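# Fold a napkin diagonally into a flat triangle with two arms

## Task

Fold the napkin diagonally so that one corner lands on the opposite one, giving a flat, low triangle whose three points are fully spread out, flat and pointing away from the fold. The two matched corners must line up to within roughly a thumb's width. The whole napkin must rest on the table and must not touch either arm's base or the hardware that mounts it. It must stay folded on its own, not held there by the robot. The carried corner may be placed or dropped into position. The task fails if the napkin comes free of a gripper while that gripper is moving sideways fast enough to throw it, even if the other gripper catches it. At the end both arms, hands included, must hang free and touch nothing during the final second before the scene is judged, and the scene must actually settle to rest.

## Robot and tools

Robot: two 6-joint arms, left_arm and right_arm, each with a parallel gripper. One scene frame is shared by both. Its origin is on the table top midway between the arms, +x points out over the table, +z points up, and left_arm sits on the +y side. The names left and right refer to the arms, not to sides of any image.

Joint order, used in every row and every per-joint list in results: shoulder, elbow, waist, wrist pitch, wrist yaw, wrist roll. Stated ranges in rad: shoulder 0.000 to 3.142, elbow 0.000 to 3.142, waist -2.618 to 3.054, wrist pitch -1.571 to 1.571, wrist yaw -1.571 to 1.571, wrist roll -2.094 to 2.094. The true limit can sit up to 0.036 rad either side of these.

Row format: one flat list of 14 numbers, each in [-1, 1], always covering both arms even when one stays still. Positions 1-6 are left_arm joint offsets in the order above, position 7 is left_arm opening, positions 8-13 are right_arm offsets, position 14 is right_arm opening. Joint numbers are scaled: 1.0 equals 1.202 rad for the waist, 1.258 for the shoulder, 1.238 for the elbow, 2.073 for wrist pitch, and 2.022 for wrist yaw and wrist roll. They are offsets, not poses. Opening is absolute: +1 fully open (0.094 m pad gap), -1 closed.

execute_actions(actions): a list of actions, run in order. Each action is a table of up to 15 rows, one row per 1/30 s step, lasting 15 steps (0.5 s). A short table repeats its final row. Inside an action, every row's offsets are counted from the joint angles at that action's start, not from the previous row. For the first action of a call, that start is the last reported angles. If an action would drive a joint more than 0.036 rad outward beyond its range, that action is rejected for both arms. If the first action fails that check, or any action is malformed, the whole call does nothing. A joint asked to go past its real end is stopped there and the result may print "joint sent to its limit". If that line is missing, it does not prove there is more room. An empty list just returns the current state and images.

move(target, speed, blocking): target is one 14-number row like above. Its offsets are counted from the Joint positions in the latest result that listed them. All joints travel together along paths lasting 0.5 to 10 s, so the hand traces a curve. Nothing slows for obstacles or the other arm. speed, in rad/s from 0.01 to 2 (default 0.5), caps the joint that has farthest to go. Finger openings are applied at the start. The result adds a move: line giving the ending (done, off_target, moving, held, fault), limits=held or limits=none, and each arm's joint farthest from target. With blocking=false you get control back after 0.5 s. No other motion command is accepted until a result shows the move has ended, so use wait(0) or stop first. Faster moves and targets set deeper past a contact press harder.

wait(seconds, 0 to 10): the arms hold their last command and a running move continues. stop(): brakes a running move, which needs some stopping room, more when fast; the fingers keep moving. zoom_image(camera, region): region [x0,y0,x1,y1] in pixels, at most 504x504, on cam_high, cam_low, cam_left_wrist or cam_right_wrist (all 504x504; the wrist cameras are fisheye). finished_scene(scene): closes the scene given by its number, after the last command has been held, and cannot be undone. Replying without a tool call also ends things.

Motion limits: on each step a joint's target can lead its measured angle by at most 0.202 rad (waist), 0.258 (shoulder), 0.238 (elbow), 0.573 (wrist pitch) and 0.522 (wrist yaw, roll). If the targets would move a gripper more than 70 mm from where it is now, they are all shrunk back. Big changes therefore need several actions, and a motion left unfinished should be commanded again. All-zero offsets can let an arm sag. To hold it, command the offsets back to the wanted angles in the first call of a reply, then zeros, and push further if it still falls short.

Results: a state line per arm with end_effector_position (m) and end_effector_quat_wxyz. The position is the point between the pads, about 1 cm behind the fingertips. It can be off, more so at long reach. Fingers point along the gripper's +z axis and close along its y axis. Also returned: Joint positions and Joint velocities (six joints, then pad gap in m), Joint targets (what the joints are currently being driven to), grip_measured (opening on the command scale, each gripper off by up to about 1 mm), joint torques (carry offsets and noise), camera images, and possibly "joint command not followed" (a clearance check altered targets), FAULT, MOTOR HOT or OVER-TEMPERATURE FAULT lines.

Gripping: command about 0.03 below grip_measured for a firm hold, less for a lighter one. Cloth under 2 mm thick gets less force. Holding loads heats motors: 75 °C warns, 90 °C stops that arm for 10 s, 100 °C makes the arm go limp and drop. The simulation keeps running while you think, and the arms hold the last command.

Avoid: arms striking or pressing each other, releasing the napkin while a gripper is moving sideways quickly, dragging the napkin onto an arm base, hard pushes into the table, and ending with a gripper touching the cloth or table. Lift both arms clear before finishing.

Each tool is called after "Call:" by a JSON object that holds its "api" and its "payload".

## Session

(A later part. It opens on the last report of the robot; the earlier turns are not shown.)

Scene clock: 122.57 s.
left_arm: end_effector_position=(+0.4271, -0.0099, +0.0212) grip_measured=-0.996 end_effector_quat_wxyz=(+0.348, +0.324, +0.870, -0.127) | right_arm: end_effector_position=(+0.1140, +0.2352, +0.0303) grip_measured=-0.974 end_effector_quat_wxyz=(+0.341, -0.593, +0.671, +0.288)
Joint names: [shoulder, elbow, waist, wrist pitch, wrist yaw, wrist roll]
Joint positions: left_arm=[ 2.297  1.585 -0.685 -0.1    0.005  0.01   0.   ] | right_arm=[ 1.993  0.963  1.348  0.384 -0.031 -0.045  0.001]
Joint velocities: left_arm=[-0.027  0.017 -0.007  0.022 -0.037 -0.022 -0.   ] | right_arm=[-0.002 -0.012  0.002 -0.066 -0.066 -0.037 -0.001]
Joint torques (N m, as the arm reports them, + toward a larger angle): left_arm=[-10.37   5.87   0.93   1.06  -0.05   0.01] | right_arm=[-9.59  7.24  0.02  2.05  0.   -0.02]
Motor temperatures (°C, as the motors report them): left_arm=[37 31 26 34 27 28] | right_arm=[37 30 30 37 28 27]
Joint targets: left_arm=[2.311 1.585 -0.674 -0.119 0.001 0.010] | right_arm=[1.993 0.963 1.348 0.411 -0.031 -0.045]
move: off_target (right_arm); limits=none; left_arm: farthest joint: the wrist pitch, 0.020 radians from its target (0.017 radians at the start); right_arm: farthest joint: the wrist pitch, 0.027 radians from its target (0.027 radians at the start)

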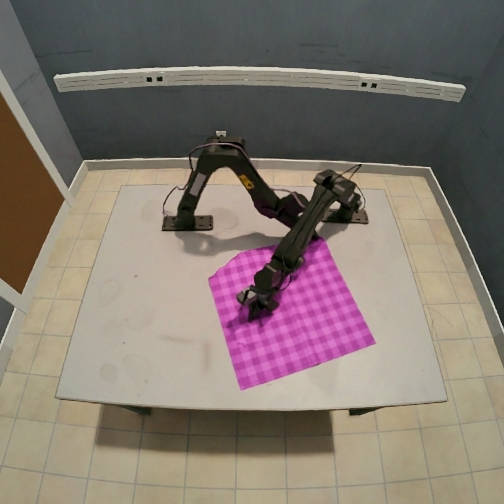

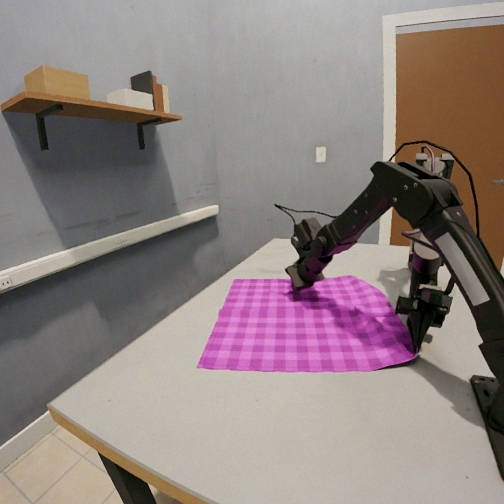

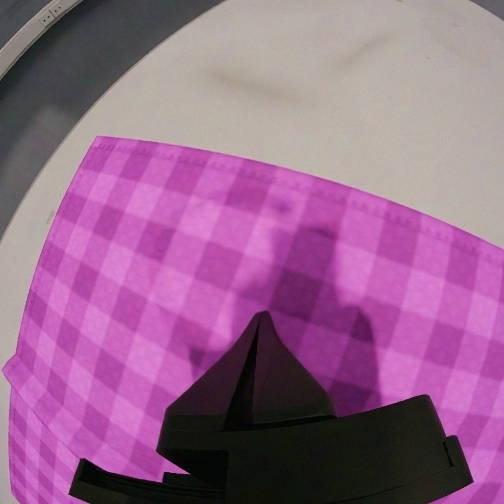

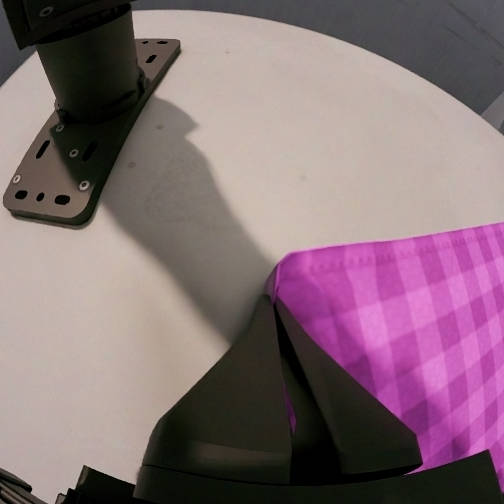

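Call:
{"api": "move", "payload": {"target": [0.011,0,0.08,-0.009,0,0,-1, 0,0,0,0.013,0,0,-1], "speed": 0.06}}

Call:
{"api": "zoom_image", "payload": {"camera": "cam_high", "region": [180, 225, 400, 410]}}

Scene clock: 126.23 s.
left_arm: end_effector_position=(+0.4581, +0.0300, +0.0213) grip_measured=-0.996 end_effector_quat_wxyz=(+0.353, +0.287, +0.883, -0.114) | right_arm: end_effector_position=(+0.1140, +0.2352, +0.0303) grip_measured=-0.974 end_effector_quat_wxyz=(+0.341, -0.593, +0.671, +0.288)
Joint names: [shoulder, elbow, waist, wrist pitch, wrist yaw, wrist roll]
Joint positions: left_arm=[ 2.297  1.585 -0.598 -0.099  0.007  0.01   0.   ] | right_arm=[ 1.993  0.963  1.348  0.384 -0.031 -0.045  0.001]
Joint velocities: left_arm=[-0.002 -0.017  0.002  0.037 -0.037 -0.037 -0.   ] | right_arm=[-0.017 -0.007  0.027  0.007  0.051  0.007 -0.001]
Joint torques (N m, as the arm reports them, + toward a larger angle): left_arm=[-10.27   5.83   0.86   1.08  -0.02  -0.01] | right_arm=[-9.58  7.23  0.04  2.05  0.   -0.02]
Motor temperatures (°C, as the motors report them): left_arm=[37 30 26 34 27 28] | right_arm=[37 30 30 37 28 27]
Joint targets: left_arm=[2.311 1.585 -0.588 -0.118 0.005 0.010] | right_arm=[1.993 0.963 1.348 0.411 -0.031 -0.045]
move: off_target (right_arm); limits=none; left_arm: farthest joint: the wrist pitch, 0.020 radians from its target (0.019 radians at the start); right_arm: farthest joint: the wrist pitch, 0.027 radians from its target (0.027 radians at the start)

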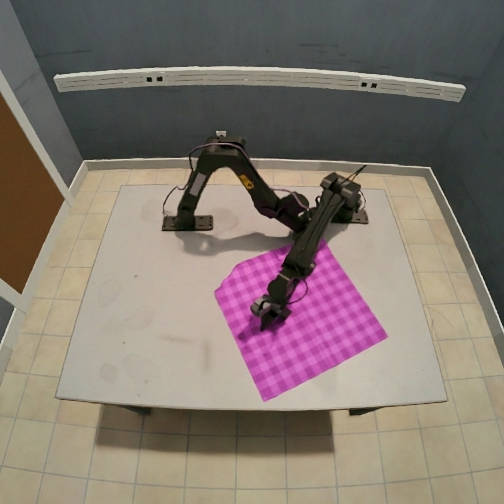

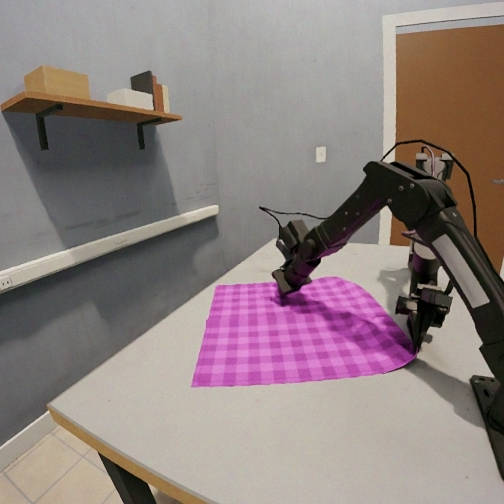

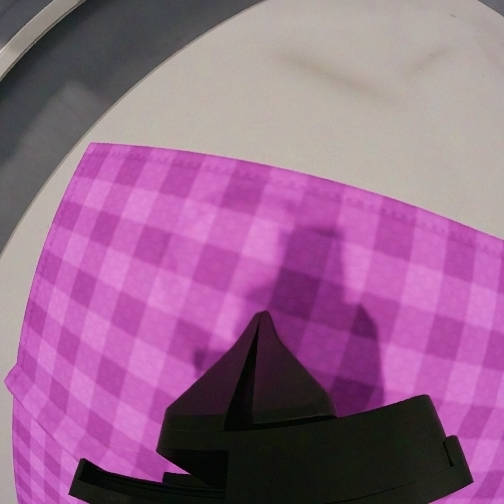

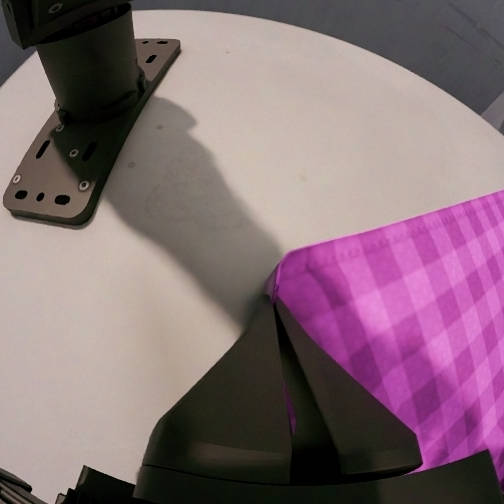

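Region (180, 225, 400, 410) of cam_high's 504x504 image, scaled by 2.291, with more detail than that image has; it fills the top 424 rows of this view, and the rest is white.

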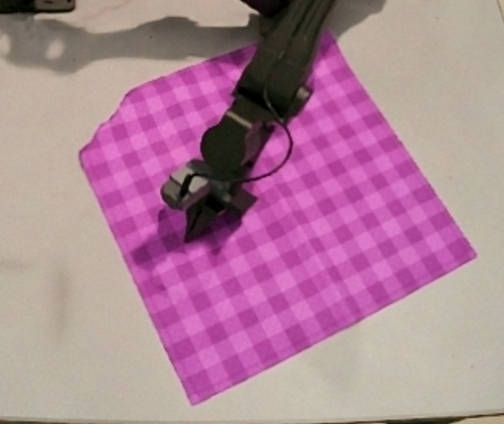

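Call:
{"api": "move", "payload": {"target": [-0.10,0,0,0,0,0,-1, 0,0,0,0.013,0,0,-1], "speed": 0.15}}

Call:
{"api": "move", "payload": {"target": [-0.076,-0.078,-0.29,0.01,0,0,0, 0,0,0,0.013,0,0,-1], "speed": 0.3}}

Scene clock: 129.90 s.
left_arm: end_effector_position=(+0.4627, +0.0267, +0.0762) grip_measured=-0.996 end_effector_quat_wxyz=(+0.393, +0.281, +0.866, -0.126) | right_arm: end_effector_position=(+0.1140, +0.2352, +0.0303) grip_measured=-0.974 end_effector_quat_wxyz=(+0.341, -0.593, +0.671, +0.288)
Joint names: [shoulder, elbow, waist, wrist pitch, wrist yaw, wrist roll]
Joint positions: left_arm=[ 2.199  1.585 -0.598 -0.105  0.007  0.01   0.   ] | right_arm=[ 1.993  0.963  1.348  0.384 -0.031 -0.045  0.001]
Joint velocities: left_arm=[-0.017  0.017 -0.017  0.022  0.007 -0.007 -0.001] | right_arm=[-0.017 -0.007 -0.012  0.037 -0.007 -0.022 -0.   ]
Joint torques (N m, as the arm reports them, + toward a larger angle): left_arm=[-12.92   6.04  -0.04   1.39   0.     0.02] | right_arm=[-9.59  7.24  0.04  2.05  0.   -0.02]
Motor temperatures (°C, as the motors report them): left_arm=[37 30 26 34 27 28] | right_arm=[37 30 30 37 28 27]
Joint targets: left_arm=[2.171 1.585 -0.598 -0.099 0.007 0.010] | right_arm=[1.993 0.963 1.348 0.411 -0.031 -0.045]
move: off_target (left_arm, right_arm); limits=none; left_arm: farthest joint: the shoulder, 0.028 radians from its target (0.126 radians at the start); right_arm: farthest joint: the wrist pitch, 0.027 radians from its target (0.027 radians at the start)

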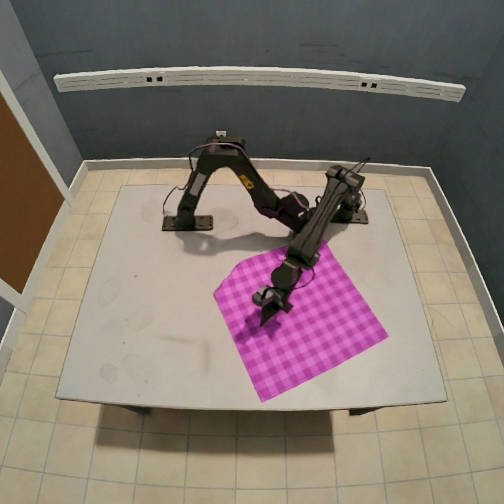

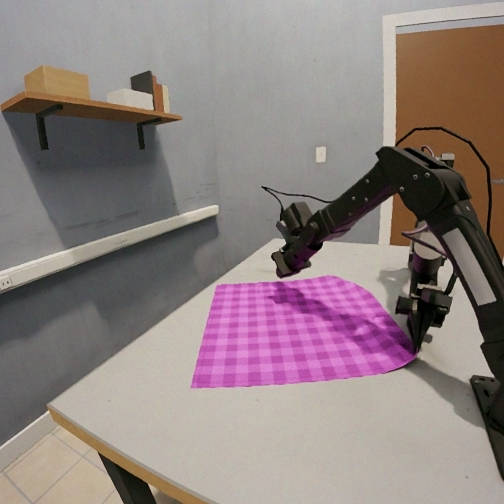

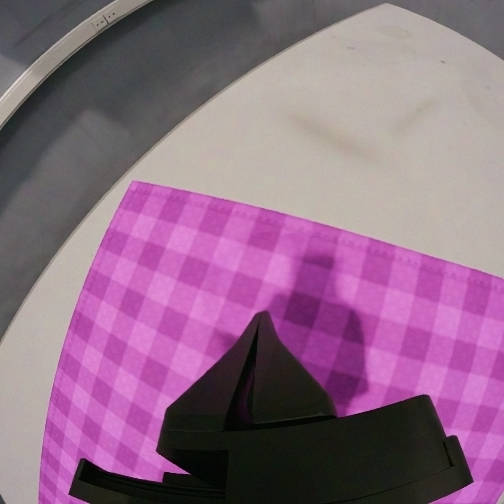

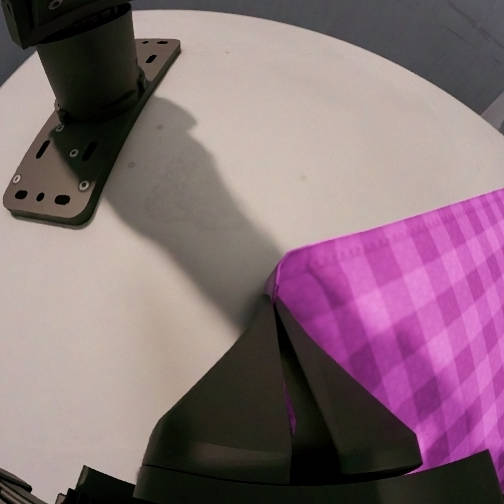

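Scene clock: 131.43 s.
left_arm: end_effector_position=(+0.3029, -0.1030, +0.0743) grip_measured=-0.003 end_effector_quat_wxyz=(+0.355, +0.431, +0.809, -0.187) | right_arm: end_effector_position=(+0.1140, +0.2352, +0.0303) grip_measured=-0.974 end_effector_quat_wxyz=(+0.341, -0.593, +0.671, +0.288)
Joint names: [shoulder, elbow, waist, wrist pitch, wrist yaw, wrist roll]
Joint positions: left_arm=[ 2.137  1.495 -0.95  -0.105  0.006  0.01   0.047] | right_arm=[ 1.993  0.963  1.348  0.384 -0.031 -0.045  0.001]
Joint velocities: left_arm=[-0.012 -0.017 -0.012  0.037 -0.007  0.095 -0.001] | right_arm=[-0.002 -0.002 -0.002 -0.037 -0.037 -0.022 -0.001]
Joint torques (N m, as the arm reports them, + toward a larger angle): left_arm=[-12.75   5.43   0.11   1.51   0.01  -0.02] | right_arm=[-9.59  7.24  0.02  2.05  0.   -0.02]
Motor temperatures (°C, as the motors report them): left_arm=[37 30 26 34 27 28] | right_arm=[37 31 30 37 28 27]
Joint targets: left_arm=[2.104 1.489 -0.947 -0.085 0.007 0.010] | right_arm=[1.993 0.963 1.348 0.411 -0.031 -0.045]
move: off_target (left_arm, right_arm); limits=none; left_arm: farthest joint: the shoulder, 0.033 radians from its target (0.096 radians at the start); right_arm: farthest joint: the wrist pitch, 0.027 radians from its target (0.027 radians at the start)

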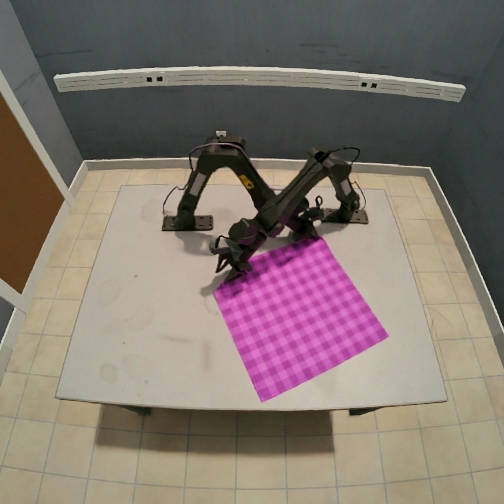

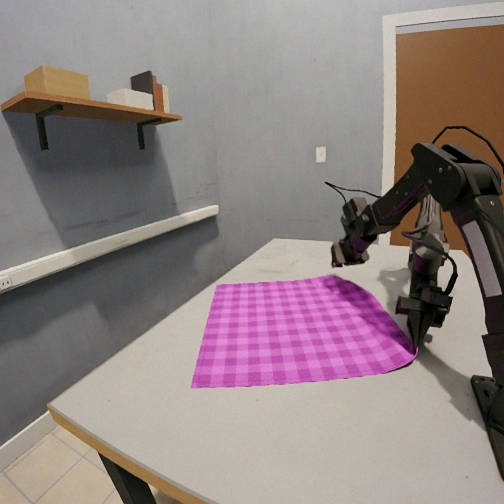

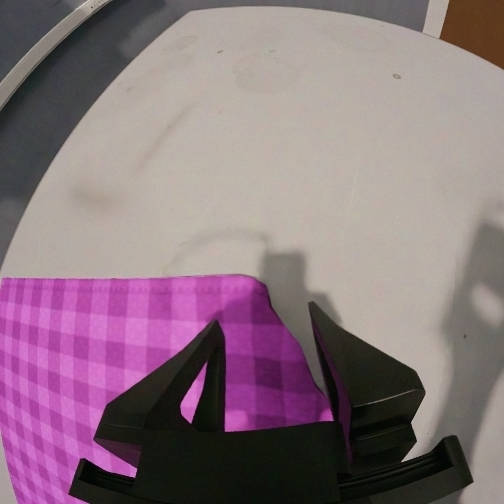

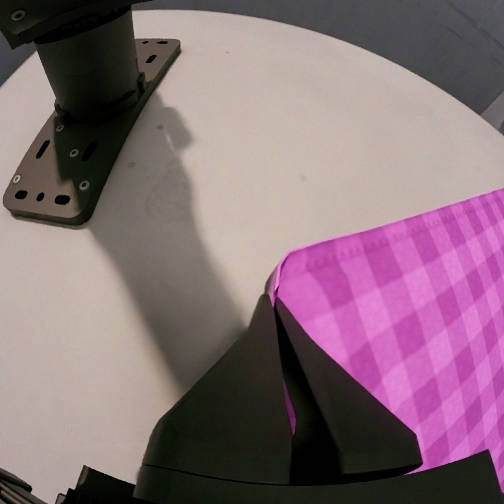

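Call:
{"api": "move", "payload": {"target": [0.082,0,-0.015,0.005,0,0,0, 0,0,0,0.013,0,0,-1], "speed": 0.07}}

Scene clock: 133.67 s.
left_arm: end_effector_position=(+0.2957, -0.1003, +0.0223) grip_measured=-0.003 end_effector_quat_wxyz=(+0.316, +0.442, +0.823, -0.168) | right_arm: end_effector_position=(+0.1140, +0.2352, +0.0303) grip_measured=-0.974 end_effector_quat_wxyz=(+0.341, -0.593, +0.671, +0.288)
Joint names: [shoulder, elbow, waist, wrist pitch, wrist yaw, wrist roll]
Joint positions: left_arm=[ 2.231  1.495 -0.958 -0.103  0.006  0.01   0.047] | right_arm=[ 1.993  0.963  1.348  0.384 -0.031 -0.045  0.001]
Joint velocities: left_arm=[ 0.007  0.002  0.017  0.007 -0.051  0.037  0.   ] | right_arm=[ 0.007 -0.017  0.007 -0.022  0.022 -0.022  0.001]
Joint torques (N m, as the arm reports them, + toward a larger angle): left_arm=[-10.15   5.82  -0.87   1.3    0.05   0.02] | right_arm=[-9.59  7.24  0.03  2.05  0.01 -0.02]
Motor temperatures (°C, as the motors report them): left_arm=[37 30 26 35 27 28] | right_arm=[37 31 30 38 28 27]
Joint targets: left_arm=[2.240 1.495 -0.968 -0.095 0.006 0.010] | right_arm=[1.993 0.963 1.348 0.411 -0.031 -0.045]
move: off_target (right_arm); limits=none; left_arm: farthest joint: the waist, 0.010 radians from its target (0.018 radians at the start); right_arm: farthest joint: the wrist pitch, 0.027 radians from its target (0.027 radians at the start)

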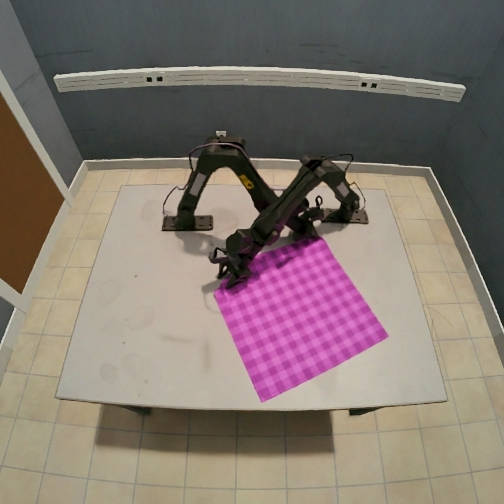

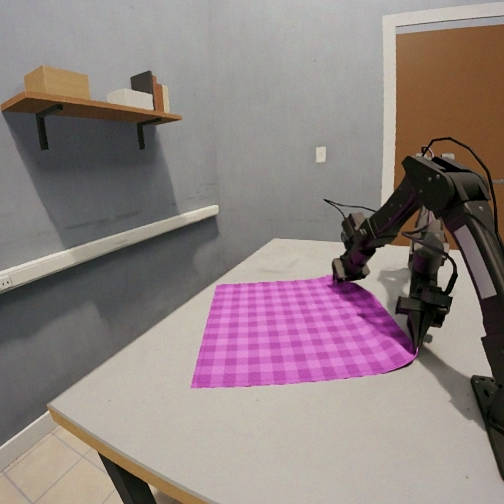

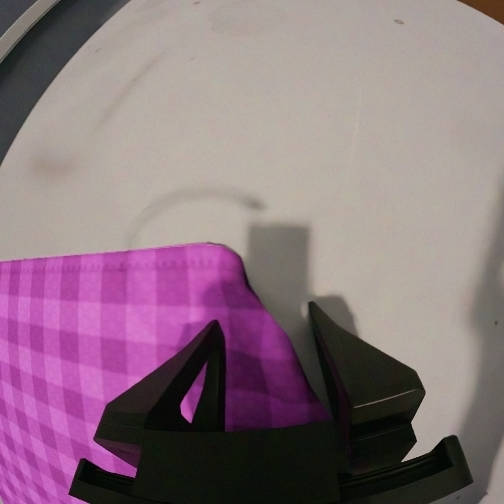

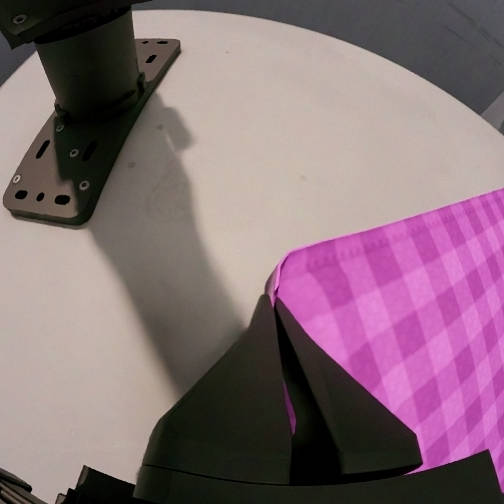

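Call:
{"api": "move", "payload": {"target": [0.007,0,0,0.004,0,0,-1, 0,0,0,0.013,0,0,-1], "speed": 0.07}}

Call:
{"api": "move", "payload": {"target": [-0.11,0,-0.06,0.01,0,0,-1, 0,0,0,0.013,0,0,-1], "speed": 0.08}}

Call:
{"api": "zoom_image", "payload": {"camera": "cam_low", "region": [290, 230, 410, 320]}}

Scene clock: 135.20 s.
left_arm: end_effector_position=(+0.2970, -0.1014, +0.0238) grip_measured=-0.982 end_effector_quat_wxyz=(+0.320, +0.441, +0.821, -0.169) | right_arm: end_effector_position=(+0.1140, +0.2352, +0.0303) grip_measured=-0.974 end_effector_quat_wxyz=(+0.341, -0.593, +0.671, +0.288)
Joint names: [shoulder, elbow, waist, wrist pitch, wrist yaw, wrist roll]
Joint positions: left_arm=[ 2.231  1.495 -0.958 -0.094  0.003  0.01   0.001] | right_arm=[ 1.993  0.963  1.348  0.384 -0.031 -0.045  0.001]
Joint velocities: left_arm=[ 0.002 -0.007  0.002  0.081  0.022  0.066 -0.   ] | right_arm=[-0.007 -0.007 -0.002  0.051  0.007  0.007  0.001]
Joint torques (N m, as the arm reports them, + toward a larger angle): left_arm=[-10.26   5.69  -0.05   1.24   0.05   0.01] | right_arm=[-9.58  7.24  0.03  2.05  0.   -0.02]
Motor temperatures (°C, as the motors report them): left_arm=[37 30 26 35 27 28] | right_arm=[37 31 30 38 28 27]
Joint targets: left_arm=[2.240 1.495 -0.958 -0.094 0.006 0.010] | right_arm=[1.993 0.963 1.348 0.411 -0.031 -0.045]
move: off_target (right_arm); limits=none; left_arm: farthest joint: the shoulder, 0.009 radians from its target (0.009 radians at the start); right_arm: farthest joint: the wrist pitch, 0.027 radians from its target (0.027 radians at the start)

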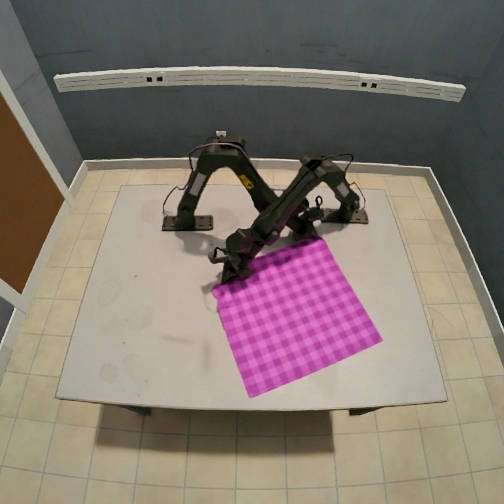

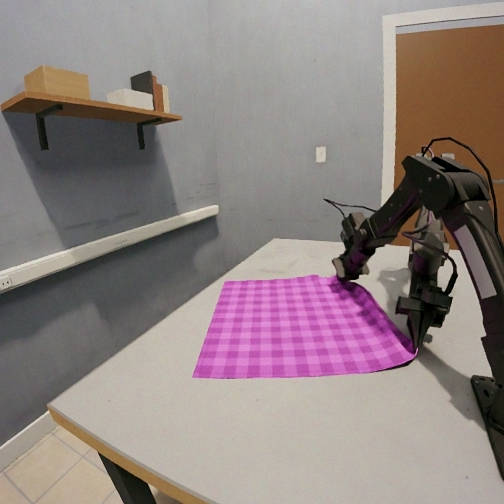

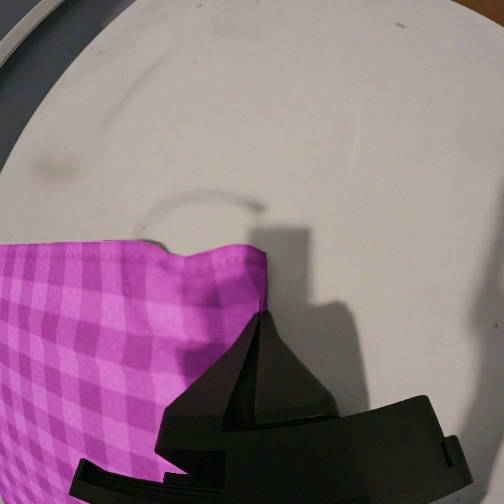

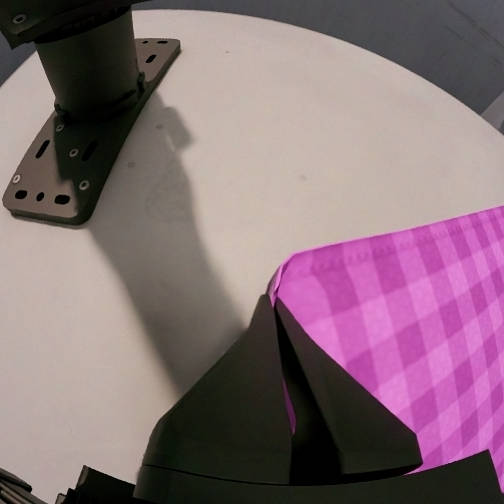

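Scene clock: 137.27 s.
left_arm: end_effector_position=(+0.2698, -0.1261, +0.0817) grip_measured=-0.982 end_effector_quat_wxyz=(+0.356, +0.457, +0.790, -0.201) | right_arm: end_effector_position=(+0.1149, +0.2350, +0.0303) grip_measured=-0.974 end_effector_quat_wxyz=(+0.342, -0.592, +0.672, +0.286)
Joint names: [shoulder, elbow, waist, wrist pitch, wrist yaw, wrist roll]
Joint positions: left_arm=[ 2.126  1.495 -1.021 -0.098  0.002  0.01   0.001] | right_arm=[ 1.993  0.963  1.348  0.384 -0.026 -0.045  0.001]
Joint velocities: left_arm=[-0.007 -0.007  0.007 -0.037 -0.022 -0.022 -0.001] | right_arm=[ 0.017 -0.002 -0.002 -0.007 -0.051  0.007  0.   ]
Joint torques (N m, as the arm reports them, + toward a larger angle): left_arm=[-12.7    6.06  -0.82   1.57   0.04   0.01] | right_arm=[-9.59  7.23  0.02  2.05 -0.04 -0.02]
Motor temperatures (°C, as the motors report them): left_arm=[38 30 26 35 27 28] | right_arm=[37 31 30 38 28 27]
Joint targets: left_arm=[2.093 1.495 -1.030 -0.073 0.003 0.010] | right_arm=[1.993 0.963 1.348 0.411 -0.031 -0.045]
move: off_target (left_arm, right_arm); limits=none; left_arm: farthest joint: the shoulder, 0.033 radians from its target (0.139 radians at the start); right_arm: farthest joint: the wrist pitch, 0.027 radians from its target (0.027 radians at the start)

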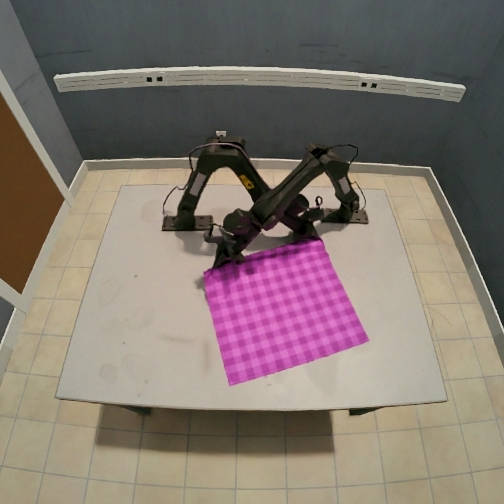

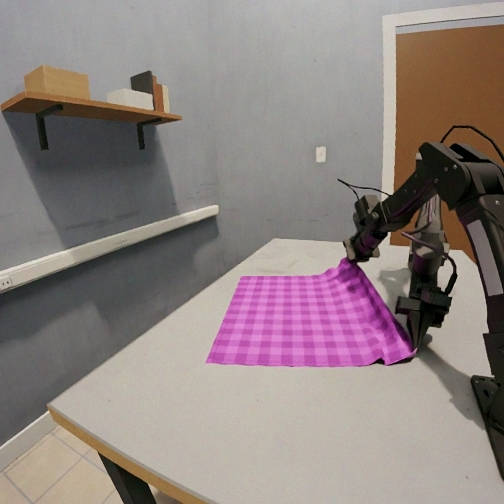

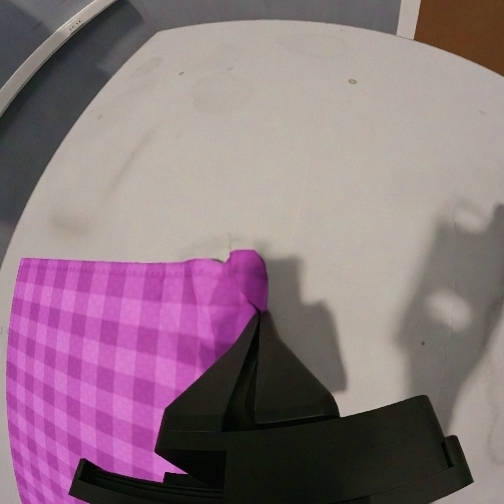

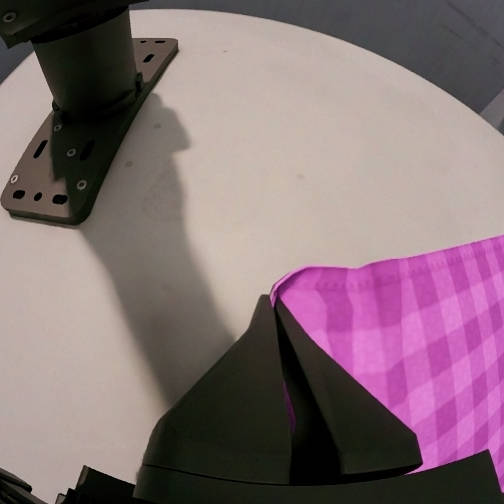

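Region (290, 230, 410, 320) of cam_low's 504x504 image, scaled by 4.200, with more detail than that image has; it fills the top 378 rows of this view, and the rest is white.

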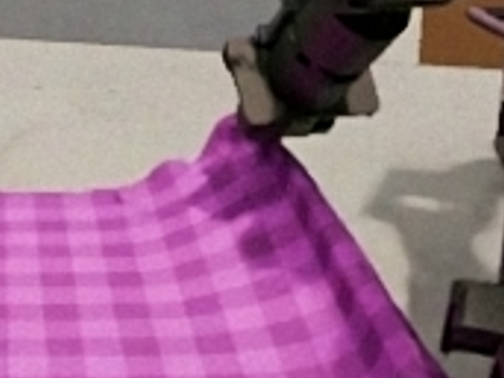

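Call:
{"api": "move", "payload": {"target": [-0.035,-0.03,0,0.012,0,-0.35,-1, 0,0,0,0.013,0,0,-1], "speed": 0.4}}

Call:
{"api": "zoom_image", "payload": {"camera": "cam_low", "region": [290, 230, 410, 320]}}

Scene clock: 141.00 s.
left_arm: end_effector_position=(+0.2650, -0.1180, +0.0728) grip_measured=-0.982 end_effector_quat_wxyz=(+0.256, +0.157, +0.905, -0.302) | right_arm: end_effector_position=(+0.1153, +0.2347, +0.0300) grip_measured=-0.974 end_effector_quat_wxyz=(+0.342, -0.591, +0.672, +0.285)
Joint names: [shoulder, elbow, waist, wrist pitch, wrist yaw, wrist roll]
Joint positions: left_arm=[ 2.115  1.462 -1.021 -0.104  0.002 -0.694  0.001] | right_arm=[ 1.993  0.963  1.348  0.382 -0.023 -0.045  0.001]
Joint velocities: left_arm=[ 0.007  0.002 -0.017 -0.007 -0.007 -0.022  0.   ] | right_arm=[ 0.002  0.002  0.007 -0.081  0.022  0.007 -0.   ]
Joint torques (N m, as the arm reports them, + toward a larger angle): left_arm=[-12.58   5.62   0.05   1.6   -0.01  -0.02] | right_arm=[-9.58  7.24  0.03  2.07 -0.02 -0.02]
Motor temperatures (°C, as the motors report them): left_arm=[38 30 26 35 27 28] | right_arm=[37 31 30 38 28 27]
Joint targets: left_arm=[2.082 1.458 -1.021 -0.074 0.002 -0.697] | right_arm=[1.993 0.963 1.348 0.411 -0.026 -0.045]
move: off_target (left_arm, right_arm); limits=none; left_arm: farthest joint: the shoulder, 0.033 radians from its target (0.044 radians at the start); right_arm: farthest joint: the wrist pitch, 0.029 radians from its target (0.027 radians at the start)

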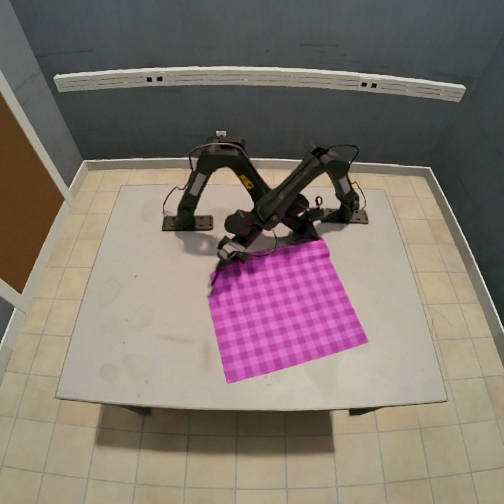

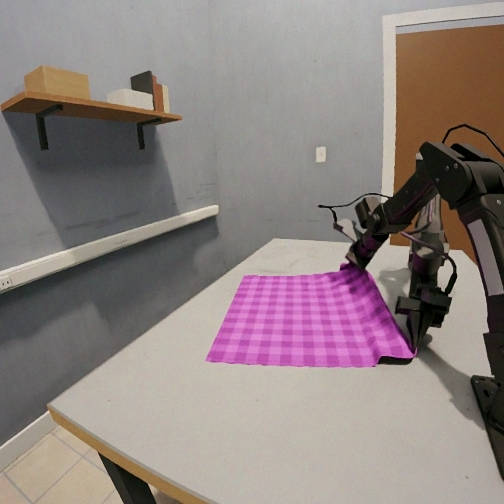

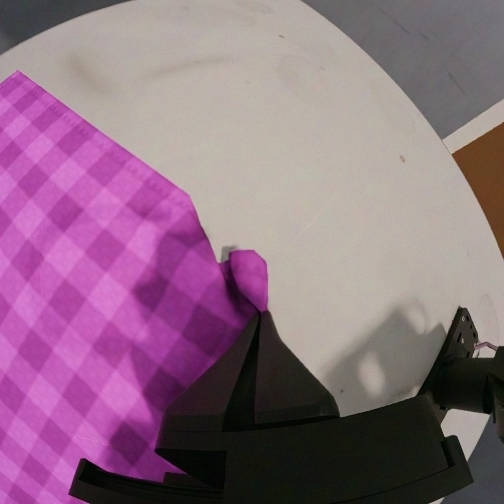

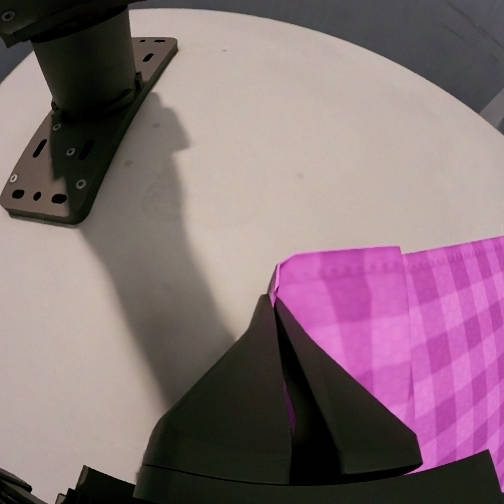

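Region (290, 230, 410, 320) of cam_low's 504x504 image, scaled by 4.200, with more detail than that image has; it fills the top 378 rows of this view, and the rest is white.

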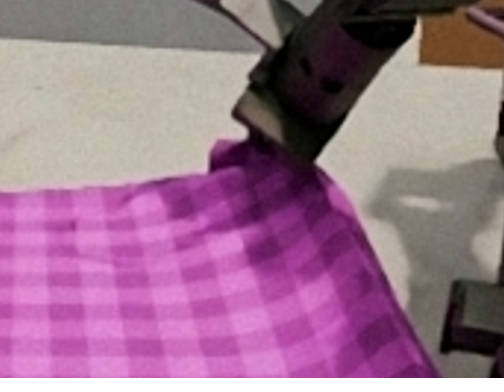

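Call:
{"api": "move", "payload": {"target": [-0.026,0,0,0.014,0,0,0.6, 0,0,0,0.013,0,0,-1], "speed": 0.1}}

Call:
{"api": "move", "payload": {"target": [-0.15,-0.05,0,-0.1,0,0.345,0.6, 0,0,0,0.013,0,0,-1], "speed": 0.4}}

Call:
{"api": "zoom_image", "payload": {"camera": "cam_high", "region": [170, 220, 390, 400]}}

Scene clock: 143.00 s.
left_arm: end_effector_position=(+0.2658, -0.1193, +0.0744) grip_measured=+0.597 end_effector_quat_wxyz=(+0.259, +0.156, +0.903, -0.305) | right_arm: end_effector_position=(+0.1153, +0.2347, +0.0300) grip_measured=-0.974 end_effector_quat_wxyz=(+0.342, -0.591, +0.672, +0.285)
Joint names: [shoulder, elbow, waist, wrist pitch, wrist yaw, wrist roll]
Joint positions: left_arm=[ 2.115  1.462 -1.021 -0.095  0.002 -0.694  0.075] | right_arm=[ 1.993  0.963  1.348  0.382 -0.023 -0.045  0.001]
Joint velocities: left_arm=[-0.012 -0.007  0.007 -0.022  0.037 -0.007 -0.   ] | right_arm=[ 0.022 -0.017  0.002 -0.022  0.007 -0.007 -0.   ]
Joint torques (N m, as the arm reports them, + toward a larger angle): left_arm=[-12.5    5.92  -0.02   1.51   0.02   0.  ] | right_arm=[-9.58  7.24  0.03  2.05  0.   -0.02]
Motor temperatures (°C, as the motors report them): left_arm=[38 30 26 35 27 28] | right_arm=[37 31 30 38 28 27]
Joint targets: left_arm=[2.082 1.462 -1.021 -0.075 0.002 -0.694] | right_arm=[1.993 0.963 1.348 0.409 -0.023 -0.045]
move: off_target (left_arm, right_arm); limits=none; left_arm: farthest joint: the shoulder, 0.032 radians from its target (0.032 radians at the start); right_arm: farthest joint: the wrist pitch, 0.027 radians from its target (0.027 radians at the start)

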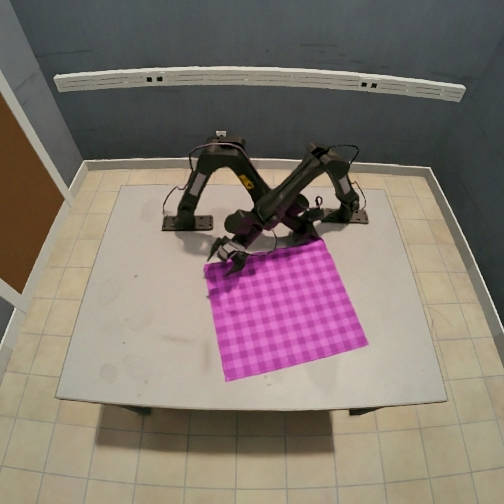

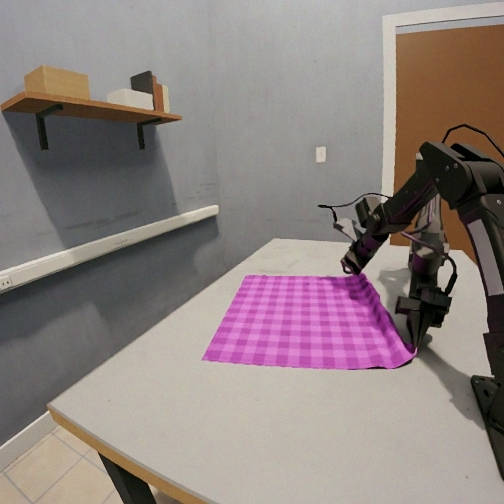

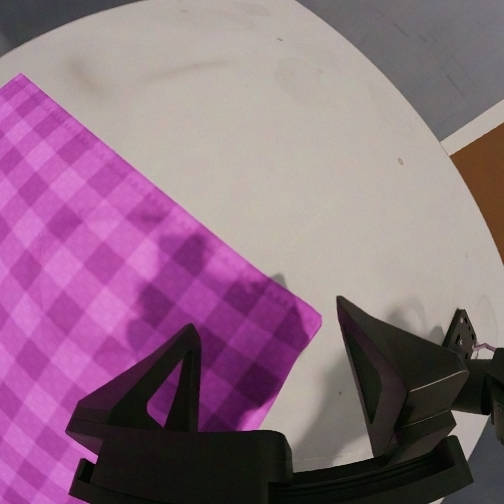

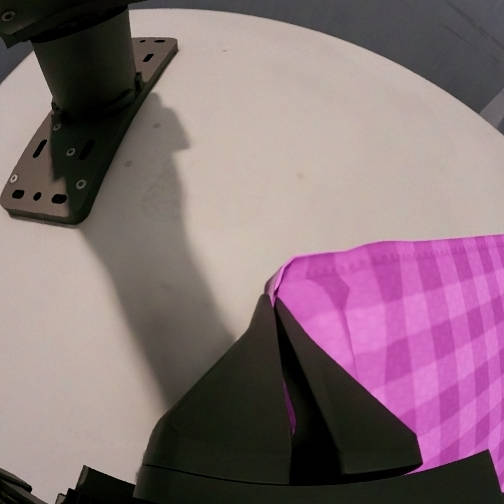

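Scene clock: 145.47 s.
left_arm: end_effector_position=(+0.2418, -0.0787, +0.0993) grip_measured=+0.597 end_effector_quat_wxyz=(+0.304, +0.463, +0.814, -0.175) | right_arm: end_effector_position=(+0.1153, +0.2347, +0.0300) grip_measured=-0.974 end_effector_quat_wxyz=(+0.342, -0.591, +0.672, +0.285)
Joint names: [shoulder, elbow, waist, wrist pitch, wrist yaw, wrist roll]
Joint positions: left_arm=[ 1.956  1.407 -1.021 -0.305  0.002 -0.002  0.075] | right_arm=[ 1.993  0.963  1.348  0.382 -0.023 -0.045  0.001]
Joint velocities: left_arm=[ 0.007  0.012 -0.002  0.066 -0.007  0.007 -0.   ] | right_arm=[ 0.017 -0.022 -0.017 -0.066 -0.081  0.066  0.   ]
Joint torques (N m, as the arm reports them, + toward a larger angle): left_arm=[-11.31   5.49  -0.03   1.24   0.03   0.06] | right_arm=[-9.58  7.24  0.02  2.05  0.01 -0.02]
Motor temperatures (°C, as the motors report them): left_arm=[38 30 26 35 27 28] | right_arm=[37 31 30 38 28 27]
Joint targets: left_arm=[1.926 1.400 -1.021 -0.303 0.002 0.003] | right_arm=[1.993 0.963 1.348 0.409 -0.023 -0.045]
move: off_target (left_arm, right_arm); limits=none; left_arm: farthest joint: the shoulder, 0.030 radians from its target (0.188 radians at the start); right_arm: farthest joint: the wrist pitch, 0.027 radians from its target (0.027 radians at the start)

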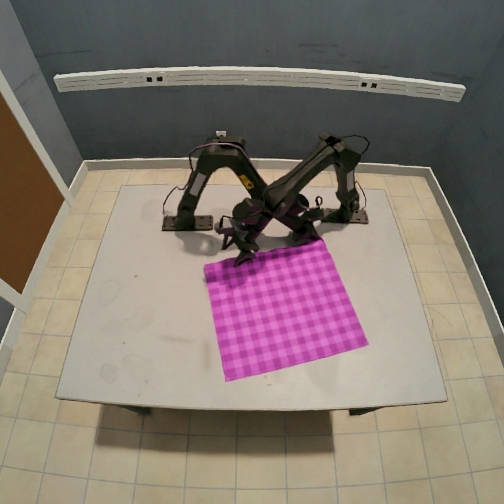

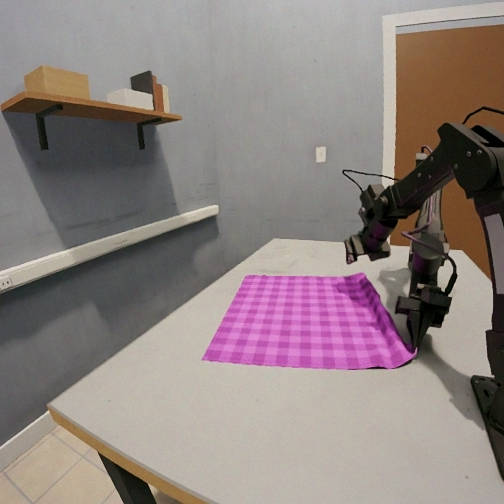

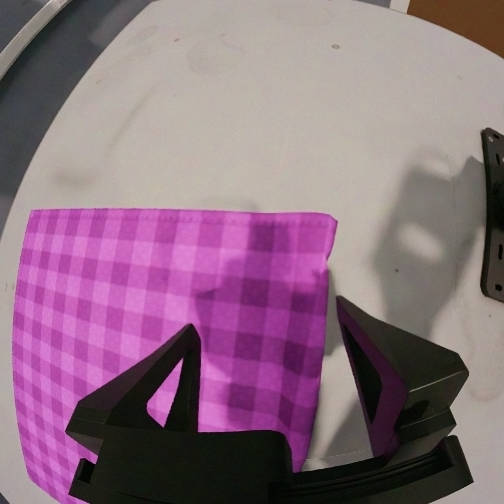

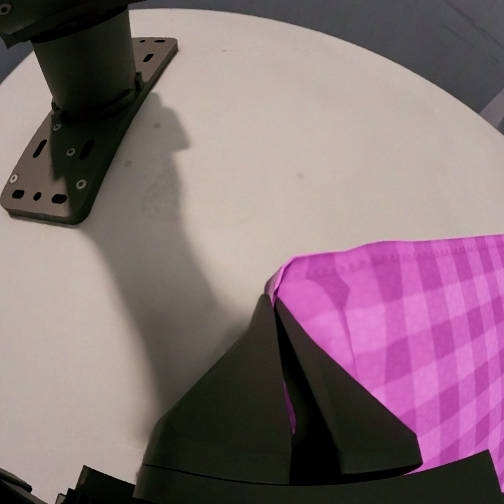

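Region (170, 220, 390, 400) of cam_high's 504x504 image, scaled by 2.291, with more detail than that image has; it fills the top 412 rows of this view, and the rest is white.

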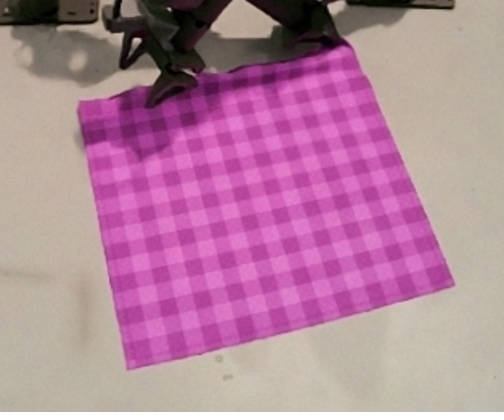

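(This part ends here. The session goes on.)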